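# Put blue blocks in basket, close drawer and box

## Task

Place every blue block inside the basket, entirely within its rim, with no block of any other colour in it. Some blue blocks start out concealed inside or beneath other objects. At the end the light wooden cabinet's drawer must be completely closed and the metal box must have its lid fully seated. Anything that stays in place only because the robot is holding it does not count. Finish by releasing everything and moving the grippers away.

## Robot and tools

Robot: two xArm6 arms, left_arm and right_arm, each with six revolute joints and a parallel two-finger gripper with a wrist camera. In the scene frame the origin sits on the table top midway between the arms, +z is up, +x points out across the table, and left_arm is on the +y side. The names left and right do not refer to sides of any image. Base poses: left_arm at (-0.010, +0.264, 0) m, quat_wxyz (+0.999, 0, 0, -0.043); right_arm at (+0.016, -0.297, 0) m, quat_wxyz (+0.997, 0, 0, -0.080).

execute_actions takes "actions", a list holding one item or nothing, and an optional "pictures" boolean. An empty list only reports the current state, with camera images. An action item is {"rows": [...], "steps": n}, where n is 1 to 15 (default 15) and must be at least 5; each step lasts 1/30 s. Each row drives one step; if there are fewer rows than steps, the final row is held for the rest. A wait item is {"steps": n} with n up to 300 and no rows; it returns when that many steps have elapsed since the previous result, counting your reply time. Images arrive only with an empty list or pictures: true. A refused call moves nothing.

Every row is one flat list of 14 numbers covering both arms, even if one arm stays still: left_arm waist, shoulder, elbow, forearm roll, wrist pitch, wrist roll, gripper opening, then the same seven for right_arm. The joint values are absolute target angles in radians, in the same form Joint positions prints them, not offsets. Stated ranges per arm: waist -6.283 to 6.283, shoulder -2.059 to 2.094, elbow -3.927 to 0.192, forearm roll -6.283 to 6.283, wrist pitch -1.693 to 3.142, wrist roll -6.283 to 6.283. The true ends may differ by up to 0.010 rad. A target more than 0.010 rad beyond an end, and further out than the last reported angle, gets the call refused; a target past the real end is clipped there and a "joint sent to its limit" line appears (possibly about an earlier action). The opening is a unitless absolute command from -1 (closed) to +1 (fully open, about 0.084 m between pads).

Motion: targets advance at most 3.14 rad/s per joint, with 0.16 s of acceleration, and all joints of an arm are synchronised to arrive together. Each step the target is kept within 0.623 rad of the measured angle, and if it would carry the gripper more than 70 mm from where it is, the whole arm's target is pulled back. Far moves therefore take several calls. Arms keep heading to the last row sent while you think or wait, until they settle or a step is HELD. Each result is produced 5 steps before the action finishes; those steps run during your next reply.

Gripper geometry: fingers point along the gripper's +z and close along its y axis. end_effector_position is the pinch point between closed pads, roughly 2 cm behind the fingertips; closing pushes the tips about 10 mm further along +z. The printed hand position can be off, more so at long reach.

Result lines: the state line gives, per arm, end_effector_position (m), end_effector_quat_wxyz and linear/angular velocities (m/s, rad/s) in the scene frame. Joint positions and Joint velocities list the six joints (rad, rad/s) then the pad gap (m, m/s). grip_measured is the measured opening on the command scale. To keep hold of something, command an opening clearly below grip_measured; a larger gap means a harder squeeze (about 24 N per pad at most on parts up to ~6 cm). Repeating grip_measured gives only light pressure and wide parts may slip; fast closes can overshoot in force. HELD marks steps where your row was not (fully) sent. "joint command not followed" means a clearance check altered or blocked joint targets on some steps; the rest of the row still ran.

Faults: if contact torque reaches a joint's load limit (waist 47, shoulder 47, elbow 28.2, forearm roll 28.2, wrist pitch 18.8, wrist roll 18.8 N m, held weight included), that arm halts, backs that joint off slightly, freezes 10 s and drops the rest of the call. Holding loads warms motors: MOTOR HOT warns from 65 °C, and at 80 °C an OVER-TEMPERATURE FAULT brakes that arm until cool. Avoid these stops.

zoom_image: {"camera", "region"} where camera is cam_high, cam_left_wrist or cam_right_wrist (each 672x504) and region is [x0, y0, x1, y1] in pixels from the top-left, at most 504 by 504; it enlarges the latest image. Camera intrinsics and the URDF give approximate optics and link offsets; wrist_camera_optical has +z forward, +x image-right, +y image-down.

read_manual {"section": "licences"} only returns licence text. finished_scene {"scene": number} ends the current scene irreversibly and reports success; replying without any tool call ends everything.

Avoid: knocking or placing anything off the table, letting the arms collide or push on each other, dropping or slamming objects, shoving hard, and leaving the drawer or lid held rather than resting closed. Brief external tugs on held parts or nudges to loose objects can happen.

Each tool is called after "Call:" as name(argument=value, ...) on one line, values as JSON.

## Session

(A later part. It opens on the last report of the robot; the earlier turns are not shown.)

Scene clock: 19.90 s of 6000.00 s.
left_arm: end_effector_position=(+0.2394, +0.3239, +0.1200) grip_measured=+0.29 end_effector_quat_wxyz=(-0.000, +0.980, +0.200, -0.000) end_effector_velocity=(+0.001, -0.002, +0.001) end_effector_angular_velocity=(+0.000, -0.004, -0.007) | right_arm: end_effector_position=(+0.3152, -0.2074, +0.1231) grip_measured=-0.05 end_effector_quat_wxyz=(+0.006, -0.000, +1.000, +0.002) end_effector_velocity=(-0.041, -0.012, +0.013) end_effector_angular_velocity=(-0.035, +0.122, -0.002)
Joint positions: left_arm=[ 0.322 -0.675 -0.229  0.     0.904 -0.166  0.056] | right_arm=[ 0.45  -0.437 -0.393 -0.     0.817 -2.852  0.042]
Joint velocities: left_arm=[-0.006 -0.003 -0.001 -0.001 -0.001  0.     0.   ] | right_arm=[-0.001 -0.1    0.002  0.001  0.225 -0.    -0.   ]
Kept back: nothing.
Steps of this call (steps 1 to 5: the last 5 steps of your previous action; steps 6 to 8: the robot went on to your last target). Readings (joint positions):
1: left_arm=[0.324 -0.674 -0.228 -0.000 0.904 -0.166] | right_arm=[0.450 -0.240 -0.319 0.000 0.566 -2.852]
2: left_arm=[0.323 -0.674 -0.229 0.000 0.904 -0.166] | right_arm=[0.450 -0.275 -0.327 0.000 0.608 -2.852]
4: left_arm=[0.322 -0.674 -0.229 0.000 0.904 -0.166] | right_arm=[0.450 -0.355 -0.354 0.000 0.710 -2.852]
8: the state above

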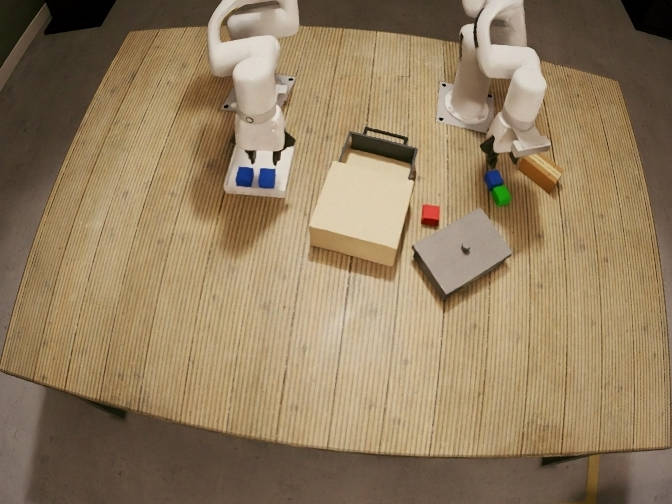

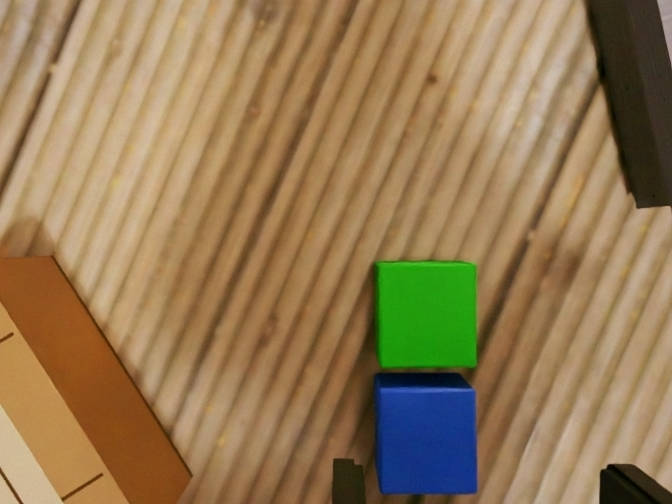

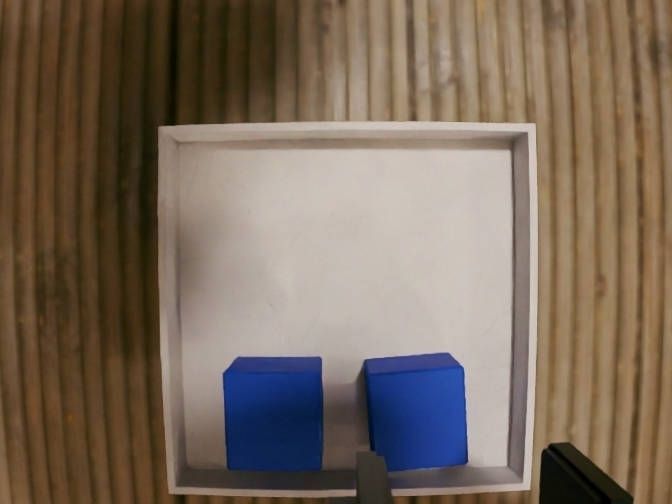

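Call:
execute_actions(actions=[{"rows":[[0.318,-0.64,-0.21,0,0.85,-0.166,0.2,0.4,-0.46,-0.4,0,0.86,-2.8,0],[0.318,-0.6,-0.192,0,0.792,-0.166,0.2,0.35,-0.48,-0.41,0,0.89,-2.75,0],[0.318,-0.555,-0.174,0,0.729,-0.166,0.2,0.3,-0.5,-0.42,0,0.92,-2.7,0],[0.318,-0.513,-0.16,0,0.673,-0.166,0.2,0.25,-0.5,-0.42,0,0.92,-2.65,0],[0.318,-0.47,-0.152,0,0.622,-0.166,0.2,0.2,-0.5,-0.42,0,0.92,-2.6,0],[0.318,-0.43,-0.146,0,0.576,-0.166,0.2,0.15,-0.5,-0.42,0,0.92,-2.6,0],[0.318,-0.39,-0.141,0,0.531,-0.166,0.2,0.1,-0.5,-0.42,0,0.92,-2.6,0],[0.318,-0.36,-0.138,0,0.498,-0.166,0.2,0.05,-0.5,-0.42,0,0.92,-2.6,0],[0.318,-0.335,-0.135,0,0.47,-0.166,0.2,0,-0.5,-0.42,0,0.92,-2.6,0],[0.318,-0.318,-0.134,0,0.452,-0.166,0.2,-0.05,-0.5,-0.42,0,0.92,-2.6,0],[0.318,-0.306,-0.133,0,0.439,-0.166,0.2,-0.1,-0.5,-0.42,0,0.92,-2.6,0],[0.318,-0.306,-0.133,0,0.439,-0.166,0.1,-0.15,-0.5,-0.42,0,0.92,-2.6,0],[0.318,-0.306,-0.133,0,0.439,-0.166,0,-0.2,-0.5,-0.42,0,0.92,-2.6,0],[0.318,-0.306,-0.133,0,0.439,-0.166,-0.08,-0.25,-0.5,-0.42,0,0.92,-2.6,0],[0.318,-0.306,-0.133,0,0.439,-0.166,-0.15,-0.3,-0.5,-0.42,0,0.92,-2.6,0]],"steps":15}])

Call:
execute_actions(actions=[{"rows":[[0.318,-0.306,-0.133,0,0.439,-0.166,-0.22,-0.35,-0.5,-0.42,0,0.92,-2.6,0],[0.318,-0.306,-0.133,0,0.439,-0.166,-0.3,-0.4,-0.5,-0.42,0,0.92,-2.6,0],[0.318,-0.306,-0.133,0,0.439,-0.166,-0.45,-0.45,-0.5,-0.42,0,0.92,-2.6,0],[0.318,-0.306,-0.133,0,0.439,-0.166,-0.6,-0.5,-0.5,-0.42,0,0.92,-2.6,0],[0.318,-0.306,-0.133,0,0.439,-0.166,-0.6,-0.55,-0.5,-0.42,0,0.92,-2.6,0],[0.318,-0.335,-0.135,0,0.47,-0.166,-0.6,-0.6,-0.5,-0.42,0,0.92,-2.6,0],[0.318,-0.39,-0.141,0,0.531,-0.166,-0.6,-0.65,-0.5,-0.42,0,0.92,-2.6,0],[0.318,-0.45,-0.149,0,0.599,-0.166,-0.6,-0.7,-0.5,-0.42,0,0.92,-2.6,0],[0.31,-0.513,-0.16,0,0.673,-0.17,-0.6,-0.75,-0.5,-0.42,0,0.92,-2.6,0],[0.29,-0.565,-0.18,0,0.745,-0.19,-0.6,-0.8,-0.5,-0.42,0,0.92,-2.6,0],[0.25,-0.61,-0.2,0,0.81,-0.22,-0.6,-0.85,-0.5,-0.42,0,0.92,-2.6,0],[0.2,-0.65,-0.225,0,0.875,-0.25,-0.6,-0.9,-0.5,-0.42,0,0.92,-2.6,0],[0.15,-0.68,-0.25,0,0.93,-0.29,-0.6,-0.95,-0.5,-0.42,0,0.92,-2.6,0],[0.09,-0.7,-0.28,0,0.98,-0.33,-0.6,-1.0,-0.5,-0.42,0,0.92,-2.6,0],[0.03,-0.71,-0.31,0,1.02,-0.37,-0.6,-1.0,-0.5,-0.42,0,0.92,-2.6,0]],"steps":15}])

Call:
execute_actions(actions=[{"rows":[[-0.03,-0.71,-0.34,0,1.05,-0.41,-0.6,-1,-0.5,-0.42,0,0.92,-2.6,0],[-0.09,-0.7,-0.37,0,1.07,-0.45,-0.6,-1,-0.5,-0.42,0,0.92,-2.6,0],[-0.15,-0.68,-0.39,0,1.07,-0.49,-0.6,-1,-0.5,-0.42,0,0.92,-2.6,0],[-0.21,-0.65,-0.41,0,1.06,-0.53,-0.6,-1,-0.5,-0.42,0,0.92,-2.6,0],[-0.27,-0.62,-0.43,0,1.05,-0.57,-0.6,-1,-0.5,-0.42,0,0.92,-2.6,0],[-0.33,-0.59,-0.455,0,1.045,-0.61,-0.6,-1,-0.5,-0.42,0,0.92,-2.6,0],[-0.39,-0.555,-0.48,0,1.035,-0.65,-0.6,-1,-0.5,-0.42,0,0.92,-2.6,0],[-0.44,-0.52,-0.51,0,1.03,-0.69,-0.6,-1,-0.5,-0.42,0,0.92,-2.6,0],[-0.49,-0.48,-0.54,0,1.02,-0.72,-0.6,-1,-0.5,-0.42,0,0.92,-2.6,0],[-0.54,-0.43,-0.58,0,1.01,-0.76,-0.6,-1,-0.5,-0.42,0,0.92,-2.6,0],[-0.59,-0.38,-0.62,0,1.0,-0.79,-0.6,-1,-0.5,-0.42,0,0.92,-2.6,0],[-0.63,-0.33,-0.66,0,0.99,-0.82,-0.6,-1,-0.5,-0.42,0,0.92,-2.6,0],[-0.67,-0.275,-0.705,0,0.98,-0.85,-0.6,-1,-0.5,-0.42,0,0.92,-2.6,0],[-0.71,-0.22,-0.75,0,0.97,-0.88,-0.6,-1,-0.5,-0.42,0,0.92,-2.6,0],[-0.75,-0.164,-0.8,0,0.964,-0.91,-0.6,-1,-0.5,-0.42,0,0.92,-2.6,0]],"steps":15}])

Call:
execute_actions(actions=[{"rows":[[-0.78,-0.11,-0.85,0,0.96,-0.93,-0.6,-1,-0.5,-0.42,0,0.92,-2.6,0],[-0.81,-0.055,-0.9,0,0.955,-0.95,-0.6,-1,-0.5,-0.42,0,0.92,-2.6,0],[-0.84,0,-0.955,0,0.955,-0.97,-0.6,-1,-0.5,-0.42,0,0.92,-2.6,0],[-0.865,0.055,-1.01,0,0.955,-0.99,-0.6,-1,-0.5,-0.42,0,0.92,-2.6,0],[-0.89,0.11,-1.065,0,0.955,-1.01,-0.6,-1,-0.5,-0.42,0,0.92,-2.6,0],[-0.915,0.165,-1.12,0,0.955,-1.03,-0.6,-1,-0.5,-0.42,0,0.92,-2.6,0],[-0.94,0.22,-1.175,0,0.955,-1.05,-0.6,-1,-0.5,-0.42,0,0.92,-2.6,0],[-0.96,0.275,-1.23,0,0.955,-1.065,-0.6,-1,-0.5,-0.42,0,0.92,-2.6,0],[-0.98,0.33,-1.285,0,0.955,-1.08,-0.6,-1,-0.5,-0.42,0,0.92,-2.6,0],[-0.998,0.385,-1.34,0,0.955,-1.093,-0.6,-1,-0.5,-0.42,0,0.92,-2.6,0],[-1.014,0.435,-1.39,0,0.955,-1.105,-0.6,-1,-0.5,-0.42,0,0.92,-2.6,0],[-1.027,0.48,-1.433,0,0.953,-1.115,-0.6,-1,-0.5,-0.42,0,0.92,-2.6,0],[-1.038,0.52,-1.472,0,0.952,-1.124,-0.6,-1,-0.5,-0.42,0,0.92,-2.6,0]],"steps":15}])

Call:
execute_actions(actions=[{"steps":12}], pictures=true)

Scene clock: 22.10 s of 6000.00 s.
left_arm: end_effector_position=(+0.2391, +0.3229, +0.0479) grip_measured=+0.19 end_effector_quat_wxyz=(+0.000, +0.980, +0.198, -0.003) end_effector_velocity=(-0.010, -0.003, -0.249) end_effector_angular_velocity=(-0.003, +0.017, -0.003) | right_arm: end_effector_position=(+0.3227, -0.3069, +0.1456) grip_measured=-0.01 end_effector_quat_wxyz=(+0.002, +0.277, +0.961, +0.000) end_effector_velocity=(-0.038, -0.452, -0.015) end_effector_angular_velocity=(+0.004, +0.071, -1.719)
Joint positions: left_arm=[ 0.318 -0.415 -0.145  0.     0.565 -0.166  0.052] | right_arm=[ 0.127 -0.5   -0.421 -0.     0.918 -2.613  0.044]
Joint velocities: left_arm=[-0.001  1.125  0.173  0.001 -1.281  0.001  0.   ] | right_arm=[-1.475 -0.002  0.032  0.001  0.041  0.243 -0.   ]
Steps of this call (steps 1 to 30: the robot went on to your last target; steps 31 to 56: nothing new was sent; steps 57 to 66: the first 10 steps of this action). Readings (joint positions):
57: left_arm=[0.320 -0.675 -0.229 -0.000 0.904 -0.166] | right_arm=[0.450 -0.440 -0.390 0.000 0.830 -2.852]
58: left_arm=[0.320 -0.673 -0.228 -0.000 0.899 -0.166] | right_arm=[0.446 -0.441 -0.391 0.000 0.833 -2.847]
60: left_arm=[0.319 -0.642 -0.214 -0.000 0.847 -0.166] | right_arm=[0.401 -0.459 -0.398 0.000 0.862 -2.798]
64: left_arm=[0.318 -0.495 -0.161 0.000 0.659 -0.166] | right_arm=[0.225 -0.498 -0.422 -0.000 0.913 -2.645]
66: the state above

Scene clock: 22.60 s of 6000.00 s.
left_arm: end_effector_position=(+0.2385, +0.3227, +0.0415) grip_measured=-0.20 end_effector_quat_wxyz=(+0.000, +0.980, +0.198, -0.003) end_effector_velocity=(+0.020, +0.002, +0.261) end_effector_angular_velocity=(+0.007, -0.031, -0.003) | right_arm: end_effector_position=(+0.2335, -0.5117, +0.1450) grip_measured=-0.01 end_effector_quat_wxyz=(-0.000, +0.613, +0.790, +0.000) end_effector_velocity=(-0.320, -0.324, +0.000) end_effector_angular_velocity=(+0.000, -0.000, -1.491)
Joint positions: left_arm=[ 0.318 -0.386 -0.14   0.     0.532 -0.166  0.035] | right_arm=[-0.619 -0.5   -0.42  -0.     0.92  -2.6    0.044]
Joint velocities: left_arm=[-0.01  -1.201 -0.17  -0.     1.339 -0.007  0.   ] | right_arm=[-1.491 -0.001 -0.     0.001  0.001  0.    -0.   ]
Steps of this call (steps 1 to 5: the last 5 steps of your previous action; steps 6 to 15: the first 10 steps of this action). Readings (joint positions):
6: left_arm=[0.318 -0.309 -0.133 0.000 0.444 -0.166] | right_arm=[-0.171 -0.500 -0.420 -0.000 0.920 -2.601]
7: left_arm=[0.318 -0.308 -0.134 0.000 0.442 -0.166] | right_arm=[-0.220 -0.500 -0.420 -0.000 0.920 -2.600]
9: left_arm=[0.318 -0.308 -0.134 -0.000 0.440 -0.166] | right_arm=[-0.320 -0.500 -0.420 -0.000 0.920 -2.600]
13: left_arm=[0.318 -0.325 -0.134 0.000 0.462 -0.166] | right_arm=[-0.520 -0.500 -0.420 -0.000 0.920 -2.600]
15: the state above

Scene clock: 23.10 s of 6000.00 s.
left_arm: end_effector_position=(+0.2667, +0.1717, +0.1682) grip_measured=-0.20 end_effector_quat_wxyz=(+0.001, +0.994, +0.113, +0.001) end_effector_velocity=(+0.021, -0.451, +0.061) end_effector_angular_velocity=(+0.018, +0.066, -0.460) | right_arm: end_effector_position=(+0.1386, -0.5769, +0.1449) grip_measured=-0.01 end_effector_quat_wxyz=(-0.000, +0.751, +0.660, +0.000) end_effector_velocity=(-0.002, -0.002, +0.001) end_effector_angular_velocity=(-0.002, -0.001, -0.008)
Joint positions: left_arm=[-0.235 -0.604 -0.42   0.     1.02  -0.547  0.035] | right_arm=[-0.998 -0.5   -0.42   0.     0.92  -2.6    0.044]
Joint velocities: left_arm=[-1.441  0.699 -0.652 -0.001  0.022 -0.981 -0.   ] | right_arm=[-0.008  0.    -0.002  0.    -0.001  0.    -0.   ]
Steps of this call (steps 1 to 5: the last 5 steps of your previous action; steps 6 to 15: the first 10 steps of this action). Readings (joint positions):
6: left_arm=[0.202 -0.631 -0.231 0.000 0.853 -0.253] | right_arm=[-0.915 -0.500 -0.420 -0.000 0.920 -2.600]
7: left_arm=[0.156 -0.650 -0.252 0.000 0.894 -0.283] | right_arm=[-0.953 -0.500 -0.420 -0.000 0.920 -2.600]
9: left_arm=[0.063 -0.671 -0.296 0.000 0.960 -0.346] | right_arm=[-0.989 -0.500 -0.420 -0.000 0.920 -2.600]
13: left_arm=[-0.137 -0.645 -0.379 0.000 1.016 -0.480] | right_arm=[-0.997 -0.500 -0.420 0.000 0.920 -2.600]
15: the state above

Scene clock: 23.60 s of 6000.00 s.
left_arm: end_effector_position=(+0.2813, -0.0640, +0.1727) grip_measured=-0.20 end_effector_quat_wxyz=(-0.000, +0.999, +0.036, -0.000) end_effector_velocity=(+0.002, -0.467, -0.060) end_effector_angular_velocity=(-0.000, -0.002, -0.188) | right_arm: end_effector_position=(+0.1380, -0.5773, +0.1450) grip_measured=-0.01 end_effector_quat_wxyz=(-0.000, +0.752, +0.659, -0.000) end_effector_velocity=(-0.000, -0.000, +0.000) end_effector_angular_velocity=(-0.001, -0.001, -0.001)
Joint positions: left_arm=[-0.758 -0.058 -0.911 -0.     0.97  -0.916  0.035] | right_arm=[-1.    -0.5   -0.42   0.     0.92  -2.6    0.044]
Joint velocities: left_arm=[-0.704  1.238 -1.193  0.001 -0.046 -0.517 -0.   ] | right_arm=[-0.001 -0.    -0.     0.    -0.001  0.    -0.   ]
Steps of this call (steps 1 to 5: the last 5 steps of your previous action; steps 6 to 15: the first 10 steps of this action). Readings (joint positions):
6: left_arm=[-0.493 -0.415 -0.583 -0.000 0.999 -0.726] | right_arm=[-0.999 -0.500 -0.420 0.000 0.920 -2.600]
7: left_arm=[-0.529 -0.378 -0.616 -0.000 0.994 -0.752] | right_arm=[-0.999 -0.500 -0.420 0.000 0.920 -2.600]
9: left_arm=[-0.596 -0.300 -0.683 -0.000 0.985 -0.798] | right_arm=[-1.000 -0.500 -0.420 0.000 0.920 -2.600]
13: left_arm=[-0.709 -0.140 -0.832 -0.000 0.974 -0.880] | right_arm=[-1.000 -0.500 -0.420 0.000 0.920 -2.600]
15: the state above

Scene clock: 24.00 s of 6000.00 s.
left_arm: end_effector_position=(+0.2555, -0.2398, +0.1154) grip_measured=-0.20 end_effector_quat_wxyz=(-0.000, +1.000, +0.005, -0.000) end_effector_velocity=(-0.156, -0.372, -0.210) end_effector_angular_velocity=(+0.012, +0.007, -0.156) | right_arm: end_effector_position=(+0.1380, -0.5773, +0.1450) grip_measured=-0.01 end_effector_quat_wxyz=(-0.000, +0.752, +0.659, -0.000) end_effector_velocity=(+0.000, -0.000, +0.000) end_effector_angular_velocity=(-0.002, -0.001, -0.001)
Joint positions: left_arm=[-0.999  0.439 -1.393 -0.     0.954 -1.095  0.035] | right_arm=[-1.    -0.5   -0.42   0.     0.92  -2.6    0.044]
Joint velocities: left_arm=[-0.547  1.136 -1.085 -0.001 -0.037 -0.39   0.   ] | right_arm=[-0.    -0.001 -0.     0.001 -0.001  0.    -0.   ]
Kept back: nothing.
Steps of this call (steps 1 to 5: the last 5 steps of your previous action; steps 6 to 12: the robot went on to your last target). Readings (joint positions):
1: left_arm=[-0.781 -0.017 -0.951 -0.000 0.969 -0.933] | right_arm=[-1.000 -0.500 -0.420 0.000 0.920 -2.600]
2: left_arm=[-0.803 0.025 -0.992 -0.000 0.967 -0.949] | right_arm=[-1.000 -0.500 -0.420 0.000 0.920 -2.600]
4: left_arm=[-0.844 0.110 -1.074 -0.000 0.965 -0.980] | right_arm=[-1.000 -0.500 -0.420 0.000 0.920 -2.600]
8: left_arm=[-0.923 0.278 -1.237 0.000 0.959 -1.039] | right_arm=[-1.000 -0.500 -0.420 0.000 0.920 -2.600]
12: the state above

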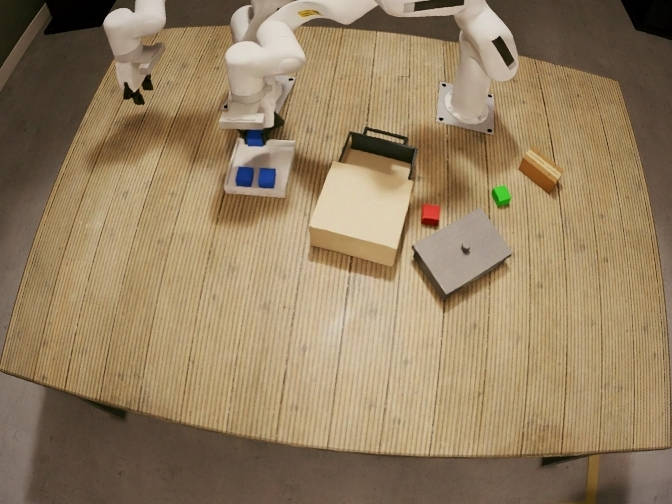

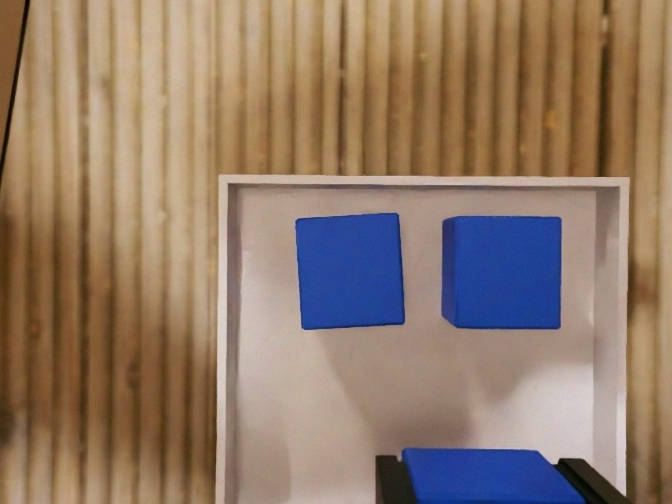

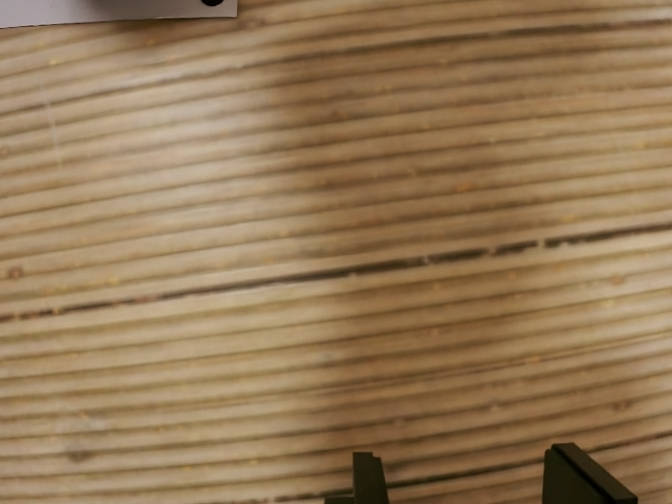

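Call:
execute_actions(actions=[{"rows":[[-1.038,0.532,-1.466,0,0.934,-1.124,-0.6,-1,-0.5,-0.42,0,0.92,-2.52,-0.3],[-1.038,0.546,-1.46,0,0.914,-1.124,-0.6,-1,-0.5,-0.42,0,0.92,-2.44,-0.6],[-1.038,0.56,-1.455,0,0.895,-1.124,-0.6,-1,-0.5,-0.42,0,0.92,-2.36,-1],[-1.038,0.574,-1.45,0,0.876,-1.124,-0.6,-1,-0.5,-0.42,0,0.92,-2.28,-1],[-1.038,0.587,-1.446,0,0.859,-1.124,-0.6,-1,-0.5,-0.42,0,0.92,-2.2,-1],[-1.038,0.599,-1.443,0,0.844,-1.124,-0.6,-1,-0.5,-0.42,0,0.92,-2.12,-1],[-1.038,0.609,-1.4405,0,0.8315,-1.124,-0.6,-1,-0.5,-0.42,0,0.92,-2.04,-1],[-1.038,0.617,-1.439,0,0.822,-1.124,-0.6,-1,-0.5,-0.42,0,0.92,-1.96,-1],[-1.038,0.622,-1.438,0,0.816,-1.124,-0.6,-1,-0.5,-0.42,0,0.92,-1.88,-1],[-1.038,0.625,-1.437,0,0.812,-1.124,-0.6,-1,-0.5,-0.42,0,0.92,-1.8,-1],[-1.038,0.625,-1.437,0,0.812,-1.124,-0.6,-1,-0.5,-0.42,0,0.92,-1.72,-1],[-1.038,0.625,-1.437,0,0.812,-1.124,-0.6,-1,-0.5,-0.42,0,0.92,-1.64,-1],[-1.038,0.625,-1.437,0,0.812,-1.124,-0.6,-1,-0.5,-0.42,0,0.92,-1.56,-1],[-1.038,0.625,-1.437,0,0.812,-1.124,-0.4,-1,-0.5,-0.42,0,0.92,-1.48,-1],[-1.038,0.625,-1.437,0,0.812,-1.124,-0.2,-1,-0.5,-0.42,0,0.92,-1.4,-1]],"steps":15}])

Call:
execute_actions(actions=[{"rows":[[-1.038,0.625,-1.437,0,0.812,-1.124,-0.1,-1,-0.5,-0.42,0,0.92,-1.32,-1],[-1.038,0.625,-1.437,0,0.812,-1.124,-0.04,-1,-0.5,-0.42,0,0.92,-1.24,-1],[-1.038,0.625,-1.437,0,0.812,-1.124,-0.04,-1,-0.5,-0.42,0,0.92,-1.16,-1],[-1.038,0.625,-1.437,0,0.812,-1.124,-0.04,-1,-0.5,-0.42,0,0.92,-1.08,-1],[-1.038,0.609,-1.4405,0,0.8315,-1.124,-0.04,-1,-0.5,-0.42,0,0.92,-1.0,-1],[-1.038,0.587,-1.446,0,0.859,-1.124,-0.04,-0.97,-0.5,-0.42,0,0.92,-0.92,-1],[-1.038,0.56,-1.455,0,0.895,-1.124,-0.04,-0.93,-0.5,-0.42,0,0.92,-0.84,-1],[-1.038,0.535,-1.46,0,0.925,-1.124,-0.04,-0.89,-0.5,-0.42,0,0.92,-0.76,-1],[-1.03,0.5,-1.44,0,0.94,-1.15,-0.04,-0.85,-0.5,-0.42,0,0.92,-0.68,-1],[-1.02,0.45,-1.39,0,0.94,-1.2,-0.2,-0.8,-0.5,-0.42,0,0.92,-0.6,-1],[-1.005,0.4,-1.335,0,0.935,-1.255,-0.45,-0.75,-0.5,-0.42,0,0.92,-0.52,-1],[-0.99,0.35,-1.28,0,0.93,-1.31,-0.45,-0.7,-0.5,-0.42,0,0.92,-0.44,-1],[-0.98,0.3,-1.225,0,0.925,-1.36,-0.45,-0.65,-0.5,-0.42,0,0.92,-0.36,-1],[-0.965,0.25,-1.17,0,0.92,-1.415,-0.45,-0.6,-0.5,-0.42,0,0.92,-0.28,-1],[-0.95,0.2,-1.115,0,0.915,-1.47,-0.45,-0.55,-0.5,-0.42,0,0.92,-0.2,-1]],"steps":15}])

Call:
execute_actions(actions=[{"rows":[[-0.94,0.15,-1.06,0,0.91,-1.52,-0.45,-0.5,-0.5,-0.42,0,0.92,-0.12,-1],[-0.925,0.1,-1.005,0,0.905,-1.575,-0.45,-0.45,-0.5,-0.42,0,0.92,-0.04,-1],[-0.91,0.05,-0.95,0,0.9,-1.63,-0.45,-0.4,-0.5,-0.42,0,0.92,0.04,-1],[-0.9,0,-0.895,0,0.895,-1.68,-0.45,-0.35,-0.5,-0.43,0,0.93,0.12,-1],[-0.885,-0.05,-0.84,0,0.89,-1.735,-0.45,-0.3,-0.5,-0.44,0,0.94,0.2,-1],[-0.87,-0.1,-0.785,0,0.885,-1.79,-0.45,-0.25,-0.49,-0.45,0,0.94,0.28,-1],[-0.86,-0.15,-0.73,0,0.88,-1.845,-0.45,-0.2,-0.48,-0.46,0,0.94,0.36,-1],[-0.845,-0.2,-0.677,0,0.877,-1.9,-0.45,-0.15,-0.47,-0.47,0,0.94,0.44,-1],[-0.83,-0.25,-0.623,0,0.873,-1.95,-0.45,-0.1,-0.46,-0.48,0,0.94,0.52,-1],[-0.82,-0.3,-0.569,0,0.869,-2.005,-0.45,-0.05,-0.45,-0.49,0,0.94,0.6,-1],[-0.805,-0.35,-0.515,0,0.865,-2.06,-0.45,0,-0.43,-0.51,0,0.94,0.66,-1],[-0.795,-0.4,-0.46,0,0.86,-2.115,-0.45,0.05,-0.41,-0.53,0,0.94,0.725,-1],[-0.78,-0.45,-0.406,0,0.856,-2.17,-0.45,0.1,-0.39,-0.55,0,0.94,0.725,-1],[-0.77,-0.495,-0.357,0,0.852,-2.215,-0.45,0.14,-0.37,-0.57,0,0.94,0.725,-1],[-0.76,-0.529,-0.32,0,0.849,-2.252,-0.45,0.18,-0.35,-0.59,0,0.94,0.725,-1]],"steps":15}])

Call:
execute_actions(actions=[{"rows":[[-0.76,-0.529,-0.32,0,0.849,-2.252,-0.45,0.72,0.215,-1.16,0,0.945,0.725,-1]],"steps":15}], pictures=true)

Scene clock: 26.83 s of 6000.00 s.
left_arm: end_effector_position=(+0.2427, -0.2642, +0.0417) grip_measured=-0.20 end_effector_quat_wxyz=(-0.004, +1.000, +0.000, -0.002) end_effector_velocity=(-0.005, +0.010, -0.156) end_effector_angular_velocity=(+0.024, +0.011, -0.001) | right_arm: end_effector_position=(+0.1380, -0.5773, +0.1450) grip_measured=-1.00 end_effector_quat_wxyz=(+0.000, +0.884, +0.468, -0.000) end_effector_velocity=(-0.000, -0.000, -0.000) end_effector_angular_velocity=(+0.000, +0.000, -2.300)
Joint positions: left_arm=[-1.038  0.612 -1.438  0.     0.833 -1.124  0.035] | right_arm=[-1.    -0.5   -0.42   0.     0.92  -2.133  0.   ]
Joint velocities: left_arm=[ 0.     0.262  0.066  0.    -0.301  0.     0.   ] | right_arm=[-0.     0.001 -0.    -0.    -0.     2.3    0.   ]
Steps of this call (steps 1 to 30: the robot went on to your last target; steps 31 to 75: nothing new was sent; steps 76 to 85: the first 10 steps of this action). Readings (joint positions):
76: left_arm=[-1.038 0.520 -1.472 -0.000 0.952 -1.124] | right_arm=[-1.000 -0.500 -0.420 -0.000 0.920 -2.600]
77: left_arm=[-1.038 0.522 -1.471 -0.000 0.948 -1.124] | right_arm=[-1.000 -0.500 -0.420 -0.000 0.920 -2.595]
79: left_arm=[-1.038 0.535 -1.467 -0.000 0.924 -1.124] | right_arm=[-1.000 -0.500 -0.420 -0.000 0.920 -2.541]
83: left_arm=[-1.038 0.590 -1.445 0.000 0.859 -1.124] | right_arm=[-1.000 -0.500 -0.420 0.000 0.920 -2.285]
85: the state above

Scene clock: 27.33 s of 6000.00 s.
left_arm: end_effector_position=(+0.2429, -0.2642, +0.0710) grip_measured=-0.10 end_effector_quat_wxyz=(-0.003, +1.000, +0.001, -0.001) end_effector_velocity=(+0.021, -0.013, +0.448) end_effector_angular_velocity=(-0.194, -0.093, +0.149) | right_arm: end_effector_position=(+0.1441, -0.5745, +0.1450) grip_measured=-1.00 end_effector_quat_wxyz=(+0.000, +0.995, -0.097, -0.000) end_effector_velocity=(+0.158, +0.072, +0.000) end_effector_angular_velocity=(-0.001, -0.001, -1.819)
Joint positions: left_arm=[-1.038  0.562 -1.449  0.     0.893 -1.126  0.04 ] | right_arm=[-0.978 -0.5   -0.42  -0.     0.92  -0.943  0.   ]
Joint velocities: left_arm=[ 0.023 -0.8   -0.073 -0.001  0.657 -0.126 -0.148] | right_arm=[ 0.567 -0.    -0.001  0.    -0.     2.386  0.   ]
Steps of this call (steps 1 to 5: the last 5 steps of your previous action; steps 6 to 15: the first 10 steps of this action). Readings (joint positions):
6: left_arm=[-1.038 0.624 -1.438 -0.000 0.812 -1.124] | right_arm=[-1.000 -0.500 -0.420 0.000 0.920 -1.661]
7: left_arm=[-1.038 0.624 -1.438 -0.000 0.812 -1.124] | right_arm=[-1.000 -0.500 -0.420 0.000 0.920 -1.581]
9: left_arm=[-1.038 0.624 -1.438 -0.000 0.812 -1.124] | right_arm=[-1.000 -0.500 -0.420 0.000 0.920 -1.422]
13: left_arm=[-1.038 0.603 -1.440 0.000 0.846 -1.124] | right_arm=[-0.998 -0.500 -0.420 -0.000 0.920 -1.103]
15: the state above

Scene clock: 27.83 s of 6000.00 s.
left_arm: end_effector_position=(+0.2293, -0.0777, +0.1473) grip_measured=-0.47 end_effector_quat_wxyz=(+0.000, +0.916, +0.400, +0.000) end_effector_velocity=(-0.117, +0.439, -0.003) end_effector_angular_velocity=(+0.005, +0.004, +1.886) | right_arm: end_effector_position=(+0.2900, -0.4415, +0.1500) grip_measured=-1.00 end_effector_quat_wxyz=(+0.000, +0.949, -0.316, +0.001) end_effector_velocity=(+0.253, +0.329, +0.055) end_effector_angular_velocity=(-0.024, -0.056, -0.788)
Joint positions: left_arm=[-0.873 -0.093 -0.794  0.     0.886 -1.782  0.024] | right_arm=[-0.326 -0.494 -0.44   0.     0.932  0.158  0.   ]
Joint velocities: left_arm=[ 0.375 -1.406  1.533 -0.001 -0.121 -1.511 -0.   ] | right_arm=[ 1.317  0.137 -0.257  0.001  0.059  2.105  0.   ]
Steps of this call (steps 1 to 5: the last 5 steps of your previous action; steps 6 to 15: the first 10 steps of this action). Readings (joint positions):
6: left_arm=[-0.986 0.326 -1.259 0.000 0.926 -1.331] | right_arm=[-0.728 -0.500 -0.420 0.000 0.920 -0.487]
7: left_arm=[-0.973 0.281 -1.206 0.000 0.923 -1.380] | right_arm=[-0.683 -0.500 -0.420 0.000 0.920 -0.415]
9: left_arm=[-0.948 0.189 -1.102 0.000 0.914 -1.479] | right_arm=[-0.593 -0.500 -0.420 0.000 0.920 -0.271]
13: left_arm=[-0.898 0.001 -0.896 0.000 0.895 -1.680] | right_arm=[-0.414 -0.499 -0.426 0.000 0.926 0.016]
15: the state above

Scene clock: 28.33 s of 6000.00 s.
left_arm: end_effector_position=(+0.1804, +0.0481, +0.1206) grip_measured=-0.47 end_effector_quat_wxyz=(+0.001, +0.764, +0.646, -0.000) end_effector_velocity=(-0.001, +0.001, -0.000) end_effector_angular_velocity=(-0.004, -0.003, +0.021) | right_arm: end_effector_position=(+0.4210, -0.2542, +0.1659) grip_measured=-1.00 end_effector_quat_wxyz=(-0.000, +0.966, -0.257, +0.000) end_effector_velocity=(+0.202, +0.449, -0.005) end_effector_angular_velocity=(-0.000, +0.001, +0.815)
Joint positions: left_arm=[-0.761 -0.526 -0.323 -0.     0.849 -2.25   0.024] | right_arm=[ 0.265 -0.155 -0.786 -0.     0.941  0.624  0.   ]
Joint velocities: left_arm=[ 0.002 -0.011  0.01  -0.    -0.004 -0.019 -0.   ] | right_arm=[ 1.044  0.855 -0.862 -0.     0.009  0.23   0.   ]
Steps of this call (steps 1 to 5: the last 5 steps of your previous action; steps 6 to 15: the first 10 steps of this action). Readings (joint positions):
6: left_arm=[-0.800 -0.376 -0.486 0.000 0.862 -2.088] | right_arm=[-0.056 -0.431 -0.508 -0.000 0.938 0.524]
7: left_arm=[-0.788 -0.422 -0.436 0.000 0.858 -2.137] | right_arm=[-0.014 -0.412 -0.527 0.000 0.938 0.556]
9: left_arm=[-0.769 -0.494 -0.356 0.000 0.853 -2.212] | right_arm=[0.051 -0.343 -0.596 0.000 0.939 0.579]
13: left_arm=[-0.761 -0.525 -0.324 -0.000 0.849 -2.248] | right_arm=[0.194 -0.213 -0.728 -0.000 0.940 0.608]
15: the state above

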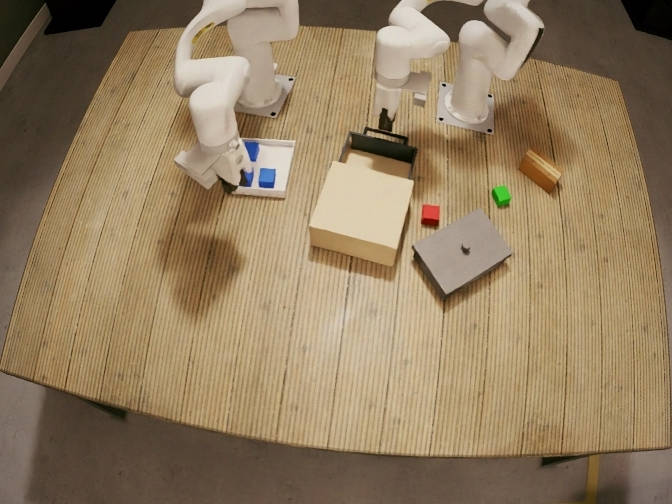

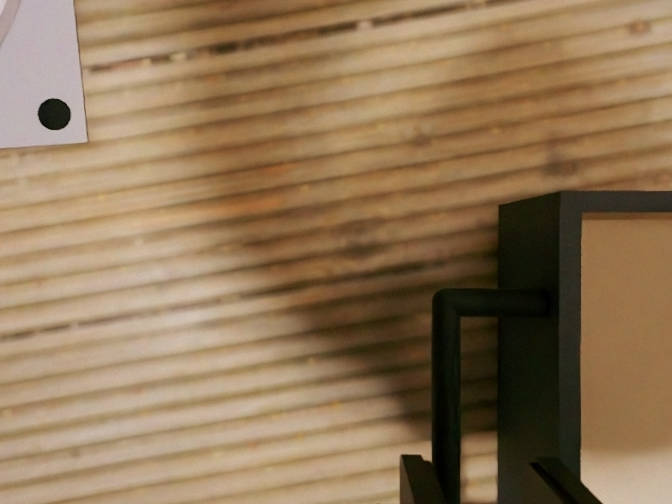

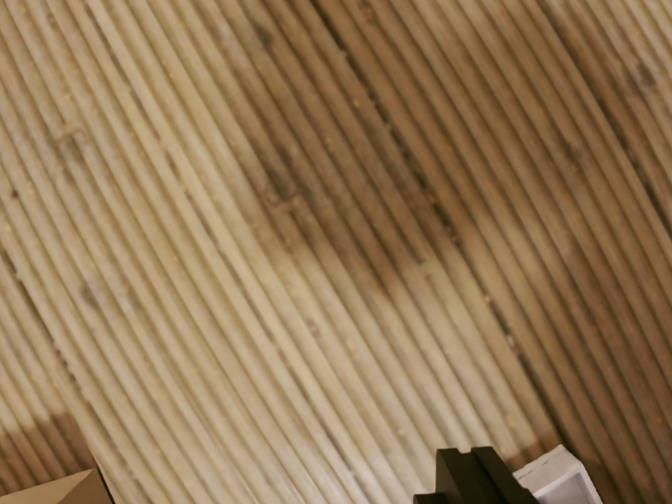

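Call:
execute_actions(actions=[{"rows":[[-0.76,-0.51,-0.31,0,0.82,-2.252,-0.45,0.72,0.215,-1.16,0,0.945,0.725,-1],[-0.76,-0.485,-0.299,0,0.784,-2.252,-0.45,0.72,0.225,-1.152,0,0.927,0.725,-1],[-0.76,-0.46,-0.288,0,0.748,-2.252,-0.45,0.72,0.235,-1.144,0,0.909,0.725,-1],[-0.76,-0.437,-0.279,0,0.716,-2.252,-0.45,0.72,0.243,-1.138,0,0.895,0.725,-1],[-0.76,-0.417,-0.272,0,0.689,-2.252,-0.45,0.72,0.249,-1.134,0,0.885,0.725,-1],[-0.76,-0.4,-0.267,0,0.667,-2.252,-0.45,0.72,0.254,-1.131,0,0.877,0.725,-1],[-0.76,-0.39,-0.263,0,0.653,-2.252,-0.45,0.72,0.258,-1.129,0,0.871,0.725,-1],[-0.76,-0.3825,-0.2613,0,0.644,-2.252,-0.45,0.72,0.261,-1.1275,0,0.8665,0.725,-1],[-0.76,-0.3825,-0.2613,0,0.644,-2.252,-0.45,0.72,0.264,-1.126,0,0.862,0.725,-1],[-0.76,-0.3825,-0.2613,0,0.644,-2.252,-0.5,0.72,0.266,-1.125,0,0.859,0.725,-1],[-0.76,-0.3825,-0.2613,0,0.644,-2.252,-0.6,0.72,0.268,-1.124,0,0.856,0.725,-1],[-0.76,-0.3825,-0.2613,0,0.644,-2.252,-0.7,0.72,0.27,-1.123,0,0.853,0.725,-1],[-0.76,-0.3825,-0.2613,0,0.644,-2.252,-0.78,0.72,0.272,-1.122,0,0.85,0.725,-1],[-0.76,-0.3825,-0.2613,0,0.644,-2.252,-0.86,0.72,0.274,-1.1205,0,0.8465,0.725,-1],[-0.76,-0.3825,-0.2613,0,0.644,-2.252,-0.95,0.72,0.274,-1.1205,0,0.8465,0.725,-1]],"steps":15}])

Call:
execute_actions(actions=[{"rows":[[-0.76,-0.3825,-0.2613,0,0.644,-2.252,-0.95,0.72,0.274,-1.1205,0,0.8465,0.725,-1],[-0.76,-0.3825,-0.2613,0,0.644,-2.252,-0.95,0.72,0.274,-1.1205,0,0.8465,0.725,-1],[-0.747,-0.362,-0.278,0,0.64,-2.239,-0.95,0.72,0.274,-1.1205,0,0.8465,0.725,-1],[-0.733,-0.341,-0.295,0,0.636,-2.225,-0.95,0.72,0.274,-1.1205,0,0.8465,0.725,-1],[-0.721,-0.322,-0.3115,0,0.633,-2.213,-0.95,0.72,0.274,-1.1205,0,0.8465,0.725,-1],[-0.709,-0.3025,-0.328,0,0.6305,-2.201,-0.95,0.72,0.274,-1.1205,0,0.8465,0.725,-1],[-0.6975,-0.283,-0.3455,0,0.6285,-2.1895,-0.95,0.72,0.274,-1.1205,0,0.8465,0.725,-1],[-0.686,-0.264,-0.363,0,0.627,-2.178,-0.95,0.72,0.274,-1.1205,0,0.8465,0.725,-1],[-0.675,-0.245,-0.3805,0,0.6255,-2.167,-0.95,0.72,0.274,-1.1205,0,0.8465,0.725,-1],[-0.664,-0.226,-0.398,0,0.624,-2.156,-0.95,0.72,0.274,-1.1205,0,0.8465,0.725,-1],[-0.654,-0.2075,-0.416,0,0.6235,-2.146,-0.95,0.72,0.274,-1.1205,0,0.8465,0.725,-1],[-0.6435,-0.189,-0.434,0,0.623,-2.1355,-0.95,0.72,0.274,-1.1205,0,0.8465,0.725,-1],[-0.634,-0.171,-0.4525,0,0.6235,-2.126,-0.95,0.72,0.274,-1.1205,0,0.8465,0.725,-1],[-0.624,-0.153,-0.471,0,0.624,-2.116,-0.95,0.72,0.274,-1.1205,0,0.8465,0.725,-1],[-0.615,-0.135,-0.4895,0,0.6245,-2.107,-0.95,0.72,0.274,-1.1205,0,0.8465,0.725,-1]],"steps":15}])

Call:
execute_actions(actions=[{"rows":[[-0.6055,-0.117,-0.508,0,0.625,-2.0975,-0.95,0.72,0.274,-1.1205,0,0.8465,0.725,-1],[-0.6,-0.105,-0.521,0,0.626,-2.092,-0.95,0.72,0.274,-1.1205,0,0.8465,0.725,-1],[-0.596,-0.097,-0.53,0,0.627,-2.088,-0.95,0.72,0.274,-1.1205,0,0.8465,0.725,-1],[-0.593,-0.09,-0.538,0,0.628,-2.085,-0.95,0.72,0.274,-1.1205,0,0.8465,0.725,-1],[-0.591,-0.086,-0.5425,0,0.6285,-2.083,-0.95,0.72,0.274,-1.1205,0,0.8465,0.725,-1],[-0.589,-0.082,-0.547,0,0.629,-2.081,-0.95,0.72,0.274,-1.1205,0,0.8465,0.725,-1],[-0.5875,-0.079,-0.5505,0,0.6295,-2.0795,-0.95,0.72,0.274,-1.1205,0,0.8465,0.725,-1],[-0.586,-0.076,-0.554,0,0.63,-2.078,-0.95,0.72,0.274,-1.1205,0,0.8465,0.725,-1]],"steps":12}])

Call:
execute_actions(actions=[{"steps":7}], pictures=true)

Scene clock: 29.53 s of 6000.00 s.
left_arm: end_effector_position=(+0.1787, +0.0504, +0.0741) grip_measured=-0.48 end_effector_quat_wxyz=(-0.003, +0.763, +0.647, -0.000) end_effector_velocity=(-0.008, +0.009, -0.081) end_effector_angular_velocity=(+0.022, +0.019, +0.001) | right_arm: end_effector_position=(+0.4485, -0.0256, +0.1135) grip_measured=-1.00 end_effector_quat_wxyz=(+0.002, +0.997, -0.083, -0.002) end_effector_velocity=(+0.007, +0.005, -0.057) end_effector_angular_velocity=(+0.012, -0.020, +0.001)
Joint positions: left_arm=[-0.76  -0.393 -0.263  0.     0.662 -2.252  0.023] | right_arm=[ 0.72   0.26  -1.126  0.     0.872  0.725  0.   ]
Joint velocities: left_arm=[ 0.001  0.258  0.09   0.    -0.32  -0.    -0.047] | right_arm=[ 0.001  0.102  0.045 -0.001 -0.171  0.     0.   ]
Steps of this call (steps 1 to 5: the last 5 steps of your previous action; steps 6 to 26: the robot went on to your last target; steps 27 to 36: the first 10 steps of this action). Readings (joint positions):
27: left_arm=[-0.760 -0.529 -0.320 -0.000 0.849 -2.252] | right_arm=[0.719 0.214 -1.160 -0.000 0.945 0.725]
28: left_arm=[-0.760 -0.527 -0.319 -0.000 0.844 -2.252] | right_arm=[0.719 0.215 -1.160 -0.000 0.945 0.725]
30: left_arm=[-0.760 -0.504 -0.309 -0.000 0.807 -2.252] | right_arm=[0.720 0.220 -1.156 -0.000 0.931 0.725]
34: left_arm=[-0.760 -0.421 -0.273 0.000 0.698 -2.252] | right_arm=[0.720 0.250 -1.132 0.000 0.886 0.725]
36: the state above

Scene clock: 30.03 s of 6000.00 s.
left_arm: end_effector_position=(+0.2114, +0.0435, +0.0723) grip_measured=-0.81 end_effector_quat_wxyz=(-0.000, +0.763, +0.647, -0.000) end_effector_velocity=(+0.183, -0.030, -0.000) end_effector_angular_velocity=(+0.002, +0.001, +0.005) | right_arm: end_effector_position=(+0.4516, -0.0237, +0.1086) grip_measured=-1.00 end_effector_quat_wxyz=(-0.002, +0.997, -0.083, +0.003) end_effector_velocity=(-0.000, -0.001, -0.003) end_effector_angular_velocity=(-0.002, +0.002, +0.000)
Joint positions: left_arm=[-0.696 -0.281 -0.348 -0.     0.629 -2.188  0.008] | right_arm=[ 0.72   0.272 -1.124 -0.     0.846  0.725  0.   ]
Joint velocities: left_arm=[ 0.343  0.573 -0.514  0.    -0.057  0.338  0.   ] | right_arm=[-0.     0.004  0.002 -0.001 -0.003 -0.     0.   ]
Steps of this call (steps 1 to 5: the last 5 steps of your previous action; steps 6 to 15: the first 10 steps of this action). Readings (joint positions):
6: left_arm=[-0.760 -0.383 -0.262 -0.000 0.645 -2.252] | right_arm=[0.720 0.270 -1.125 -0.000 0.849 0.725]
7: left_arm=[-0.760 -0.383 -0.262 -0.000 0.645 -2.252] | right_arm=[0.720 0.270 -1.125 -0.000 0.848 0.725]
9: left_arm=[-0.758 -0.380 -0.264 -0.000 0.644 -2.249] | right_arm=[0.720 0.271 -1.124 -0.000 0.847 0.725]
13: left_arm=[-0.719 -0.319 -0.315 -0.000 0.634 -2.211] | right_arm=[0.720 0.271 -1.124 -0.000 0.846 0.725]
15: the state above

Scene clock: 30.43 s of 6000.00 s.
left_arm: end_effector_position=(+0.2755, +0.0331, +0.0722) grip_measured=-0.81 end_effector_quat_wxyz=(+0.000, +0.763, +0.647, +0.000) end_effector_velocity=(+0.058, -0.009, -0.001) end_effector_angular_velocity=(+0.004, +0.005, -0.007) | right_arm: end_effector_position=(+0.4512, -0.0240, +0.1077) grip_measured=-1.00 end_effector_quat_wxyz=(-0.001, +0.997, -0.083, +0.002) end_effector_velocity=(-0.001, -0.000, -0.002) end_effector_angular_velocity=(-0.001, +0.002, +0.000)
Joint positions: left_arm=[-0.593 -0.091 -0.537 -0.     0.628 -2.086  0.008] | right_arm=[ 0.72   0.273 -1.123 -0.     0.846  0.725  0.   ]
Joint velocities: left_arm=[ 0.08   0.171 -0.187  0.     0.023  0.087 -0.   ] | right_arm=[ 0.     0.002  0.002  0.    -0.001 -0.     0.   ]
Steps of this call (steps 1 to 5: the last 5 steps of your previous action; steps 6 to 12: the first 7 steps of this action). Readings (joint positions):
6: left_arm=[-0.633 -0.169 -0.455 0.000 0.624 -2.125] | right_arm=[0.720 0.272 -1.123 -0.000 0.846 0.725]
7: left_arm=[-0.623 -0.151 -0.473 0.000 0.624 -2.116] | right_arm=[0.720 0.272 -1.123 -0.000 0.846 0.725]
9: left_arm=[-0.607 -0.119 -0.507 -0.000 0.625 -2.099] | right_arm=[0.720 0.272 -1.123 -0.000 0.846 0.725]
12: the state above

Scene clock: 30.67 s of 6000.00 s.
left_arm: end_effector_position=(+0.2794, +0.0326, +0.0718) grip_measured=-0.81 end_effector_quat_wxyz=(-0.002, +0.763, +0.646, -0.000) end_effector_velocity=(+0.002, +0.000, -0.000) end_effector_angular_velocity=(+0.000, -0.000, +0.000) | right_arm: end_effector_position=(+0.4512, -0.0241, +0.1073) grip_measured=-1.00 end_effector_quat_wxyz=(-0.001, +0.997, -0.083, +0.002) end_effector_velocity=(+0.000, +0.000, -0.000) end_effector_angular_velocity=(-0.001, +0.002, -0.000)
Joint positions: left_arm=[-0.588 -0.077 -0.552 -0.001  0.632 -2.078  0.008] | right_arm=[ 0.72   0.273 -1.123 -0.     0.845  0.725  0.   ]
Joint velocities: left_arm=[ 0.004  0.006 -0.006  0.001  0.     0.003 -0.   ] | right_arm=[ 0.     0.003 -0.003  0.     0.002  0.     0.   ]
Kept back: nothing.
Steps of this call (steps 1 to 5: the last 5 steps of your previous action; steps 6 to 7: the robot went on to your last target). Readings (joint positions):
1: left_arm=[-0.591 -0.086 -0.542 -0.000 0.628 -2.083] | right_arm=[0.720 0.273 -1.123 -0.000 0.846 0.725]
2: left_arm=[-0.589 -0.082 -0.547 -0.000 0.629 -2.081] | right_arm=[0.720 0.273 -1.123 -0.000 0.846 0.725]
4: left_arm=[-0.588 -0.078 -0.551 -0.000 0.631 -2.079] | right_arm=[0.720 0.273 -1.123 -0.000 0.845 0.725]
7: the state above

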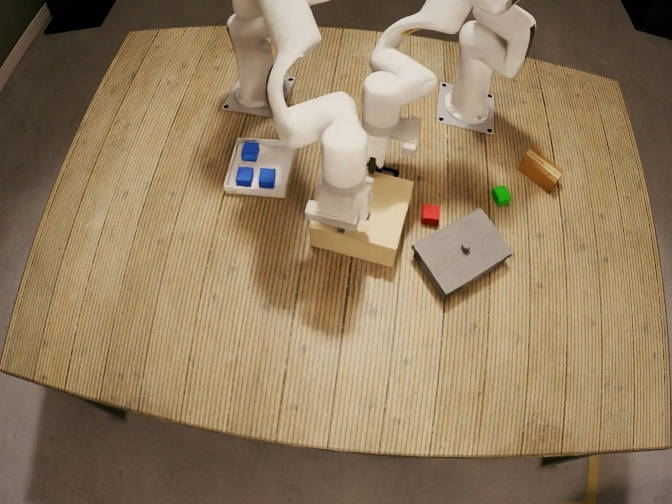

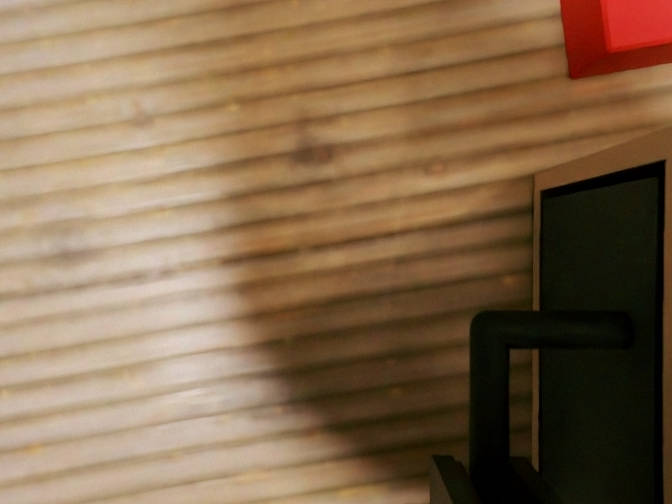

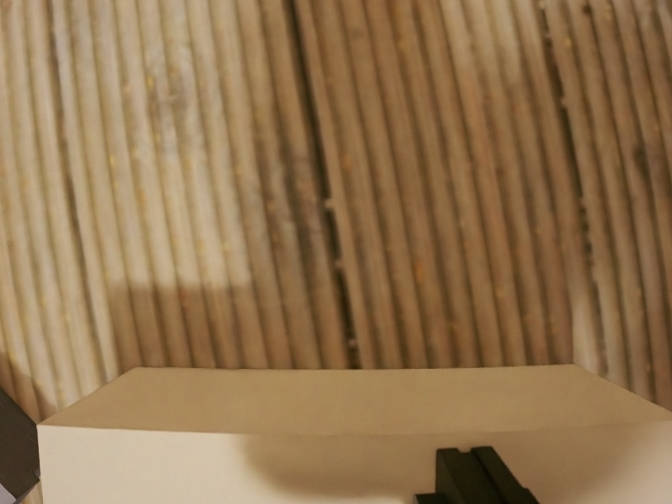

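Call:
execute_actions(actions=[{"rows":[[-0.589,-0.082,-0.547,0,0.629,-2.081,-0.75,0.72,0.274,-1.1205,0,0.8465,0.725,-1],[-0.589,-0.082,-0.547,0,0.629,-2.081,-0.6,0.72,0.274,-1.1205,0,0.8465,0.725,-1],[-0.589,-0.082,-0.547,0,0.629,-2.081,-0.5,0.72,0.268,-1.124,0,0.856,0.725,-1],[-0.589,-0.082,-0.547,0,0.629,-2.081,-0.5,0.72,0.258,-1.129,0,0.871,0.725,-1],[-0.589,-0.105,-0.554,0,0.659,-2.081,-0.5,0.72,0.243,-1.138,0,0.895,0.725,-1],[-0.589,-0.135,-0.565,0,0.7,-2.081,-0.5,0.71,0.225,-1.152,0,0.927,0.725,-1],[-0.589,-0.17,-0.58,0,0.75,-2.081,-0.5,0.69,0.21,-1.165,0,0.955,0.725,-0.5],[-0.589,-0.205,-0.598,0,0.803,-2.081,-0.5,0.67,0.195,-1.18,0,0.985,0.725,0],[-0.58,-0.235,-0.62,0,0.855,-2.06,-0.5,0.65,0.185,-1.195,0,1.01,0.725,0.2],[-0.555,-0.24,-0.645,0,0.885,-2.0,-0.5,0.65,0.185,-1.195,0,1.01,0.725,0.2],[-0.52,-0.23,-0.67,0,0.9,-1.92,-0.4,0.65,0.185,-1.195,0,1.01,0.725,0.2],[-0.485,-0.215,-0.69,0,0.905,-1.84,-0.3,0.65,0.185,-1.195,0,1.01,0.725,0.2],[-0.45,-0.2,-0.71,0,0.91,-1.76,-0.2,0.65,0.185,-1.195,0,1.01,0.725,0.2],[-0.415,-0.18,-0.73,0,0.91,-1.68,-0.2,0.65,0.185,-1.195,0,1.01,0.725,0.2],[-0.38,-0.16,-0.75,0,0.91,-1.6,-0.2,0.65,0.185,-1.195,0,1.01,0.725,0.2]],"steps":15}])

Call:
execute_actions(actions=[{"rows":[[0.024,0.045,-0.96,0,0.915,-0.703,-0.2,0.65,0.185,-1.195,0,1.01,0.725,0.2]],"steps":15}])

Call:
execute_actions(actions=[{"steps":14}], pictures=true)

Scene clock: 31.53 s of 6000.00 s.
left_arm: end_effector_position=(+0.2797, +0.0326, +0.1043) grip_measured=-0.52 end_effector_quat_wxyz=(-0.001, +0.763, +0.647, -0.000) end_effector_velocity=(+0.027, -0.014, +0.381) end_effector_angular_velocity=(-0.042, -0.049, -0.052) | right_arm: end_effector_position=(+0.4518, -0.0410, +0.1384) grip_measured=-0.45 end_effector_quat_wxyz=(+0.007, +0.995, -0.097, -0.010) end_effector_velocity=(+0.193, -0.198, +0.372) end_effector_angular_velocity=(+0.102, -0.181, -0.527)
Joint positions: left_arm=[-0.587 -0.161 -0.579  0.     0.742 -2.08   0.021] | right_arm=[ 0.69   0.22  -1.154  0.     0.959  0.725  0.024]
Joint velocities: left_arm=[ 0.017 -0.842 -0.442 -0.003  1.219  0.072  0.   ] | right_arm=[-0.529 -0.453 -0.498 -0.004  0.743  0.     0.211]
Steps of this call (steps 1 to 16: the robot went on to your last target; steps 17 to 26: the first 10 steps of this action). Readings (joint positions):
17: left_arm=[-0.587 -0.076 -0.553 -0.000 0.631 -2.078] | right_arm=[0.720 0.274 -1.123 -0.000 0.846 0.725]
18: left_arm=[-0.587 -0.077 -0.552 0.000 0.629 -2.079] | right_arm=[0.720 0.274 -1.123 0.000 0.847 0.725]
20: left_arm=[-0.586 -0.080 -0.552 0.001 0.624 -2.080] | right_arm=[0.720 0.272 -1.124 0.000 0.850 0.725]
24: left_arm=[-0.587 -0.111 -0.558 0.001 0.671 -2.081] | right_arm=[0.717 0.248 -1.129 0.001 0.909 0.725]
26: the state above

Scene clock: 32.03 s of 6000.00 s.
left_arm: end_effector_position=(+0.4064, +0.1514, +0.1546) grip_measured=-0.22 end_effector_quat_wxyz=(+0.001, +0.860, +0.510, +0.001) end_effector_velocity=(+0.220, +0.335, -0.019) end_effector_angular_velocity=(+0.016, +0.027, -1.178) | right_arm: end_effector_position=(+0.4674, -0.0557, +0.1683) grip_measured=+0.19 end_effector_quat_wxyz=(+0.000, +0.993, -0.117, -0.000) end_effector_velocity=(+0.002, -0.000, +0.003) end_effector_angular_velocity=(+0.003, -0.007, -0.001)
Joint positions: left_arm=[-0.178 -0.06  -0.852  0.     0.908 -1.335  0.035] | right_arm=[ 0.65   0.186 -1.195  0.     1.01   0.725  0.052]
Joint velocities: left_arm=[ 0.883  0.462 -0.464 -0.     0.032  2.062 -0.   ] | right_arm=[-0.002 -0.003 -0.004 -0.001 -0.     0.    -0.   ]
Steps of this call (steps 1 to 5: the last 5 steps of your previous action; steps 6 to 15: the first 10 steps of this action). Readings (joint positions):
6: left_arm=[-0.485 -0.220 -0.691 0.000 0.895 -1.839] | right_arm=[0.650 0.186 -1.193 0.000 1.009 0.725]
7: left_arm=[-0.451 -0.206 -0.711 0.000 0.900 -1.771] | right_arm=[0.650 0.187 -1.192 0.000 1.010 0.725]
9: left_arm=[-0.372 -0.163 -0.752 0.000 0.901 -1.669] | right_arm=[0.651 0.188 -1.191 0.000 1.010 0.725]
13: left_arm=[-0.239 -0.092 -0.820 0.000 0.906 -1.464] | right_arm=[0.651 0.186 -1.194 0.000 1.010 0.725]
15: the state above

Scene clock: 32.50 s of 6000.00 s.
left_arm: end_effector_position=(+0.4494, +0.2346, +0.1500) grip_measured=-0.22 end_effector_quat_wxyz=(+0.000, +0.949, +0.315, +0.000) end_effector_velocity=(+0.002, +0.002, +0.001) end_effector_angular_velocity=(-0.000, -0.004, -0.020) | right_arm: end_effector_position=(+0.4677, -0.0557, +0.1688) grip_measured=+0.19 end_effector_quat_wxyz=(+0.000, +0.993, -0.117, -0.000) end_effector_velocity=(+0.000, -0.000, -0.000) end_effector_angular_velocity=(-0.000, +0.000, +0.000)
Joint positions: left_arm=[ 0.022  0.044 -0.959 -0.     0.915 -0.705  0.035] | right_arm=[ 0.65   0.185 -1.195  0.     1.01   0.725  0.052]
Joint velocities: left_arm=[ 0.004  0.002 -0.006  0.    -0.     0.024  0.   ] | right_arm=[-0.     0.001 -0.    -0.     0.    -0.     0.   ]
Kept back: nothing.
Steps of this call (steps 1 to 5: the last 5 steps of your previous action; steps 6 to 14: the robot went on to your last target). Readings (joint positions):
1: left_arm=[-0.149 -0.045 -0.867 0.000 0.909 -1.263] | right_arm=[0.650 0.186 -1.195 0.000 1.010 0.725]
2: left_arm=[-0.121 -0.030 -0.882 0.000 0.910 -1.184] | right_arm=[0.650 0.185 -1.195 0.000 1.010 0.725]
4: left_arm=[-0.068 -0.003 -0.910 0.000 0.912 -1.013] | right_arm=[0.650 0.185 -1.195 0.000 1.010 0.725]
8: left_arm=[0.012 0.038 -0.952 0.000 0.914 -0.753] | right_arm=[0.650 0.185 -1.195 0.000 1.010 0.725]
14: the state above

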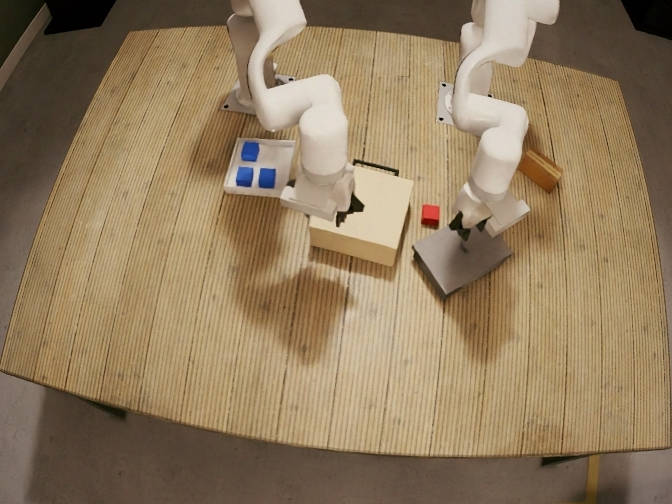

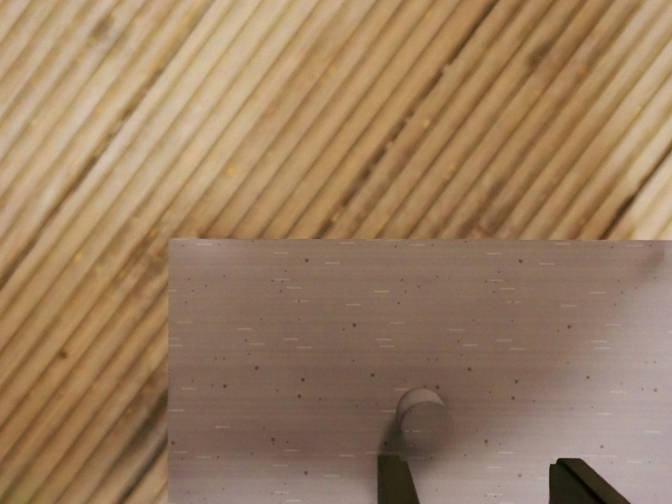

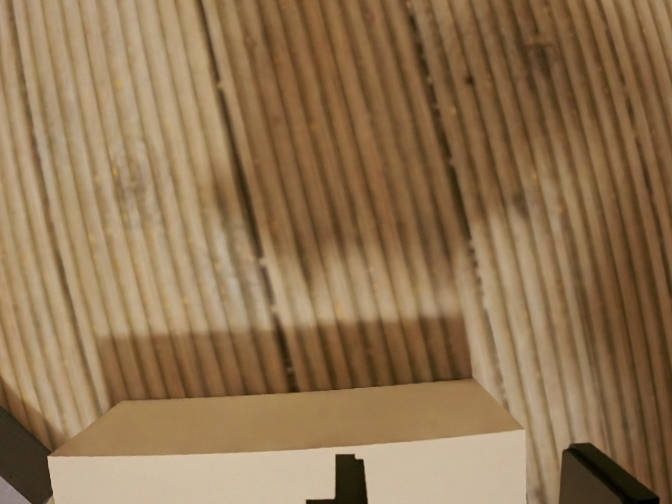

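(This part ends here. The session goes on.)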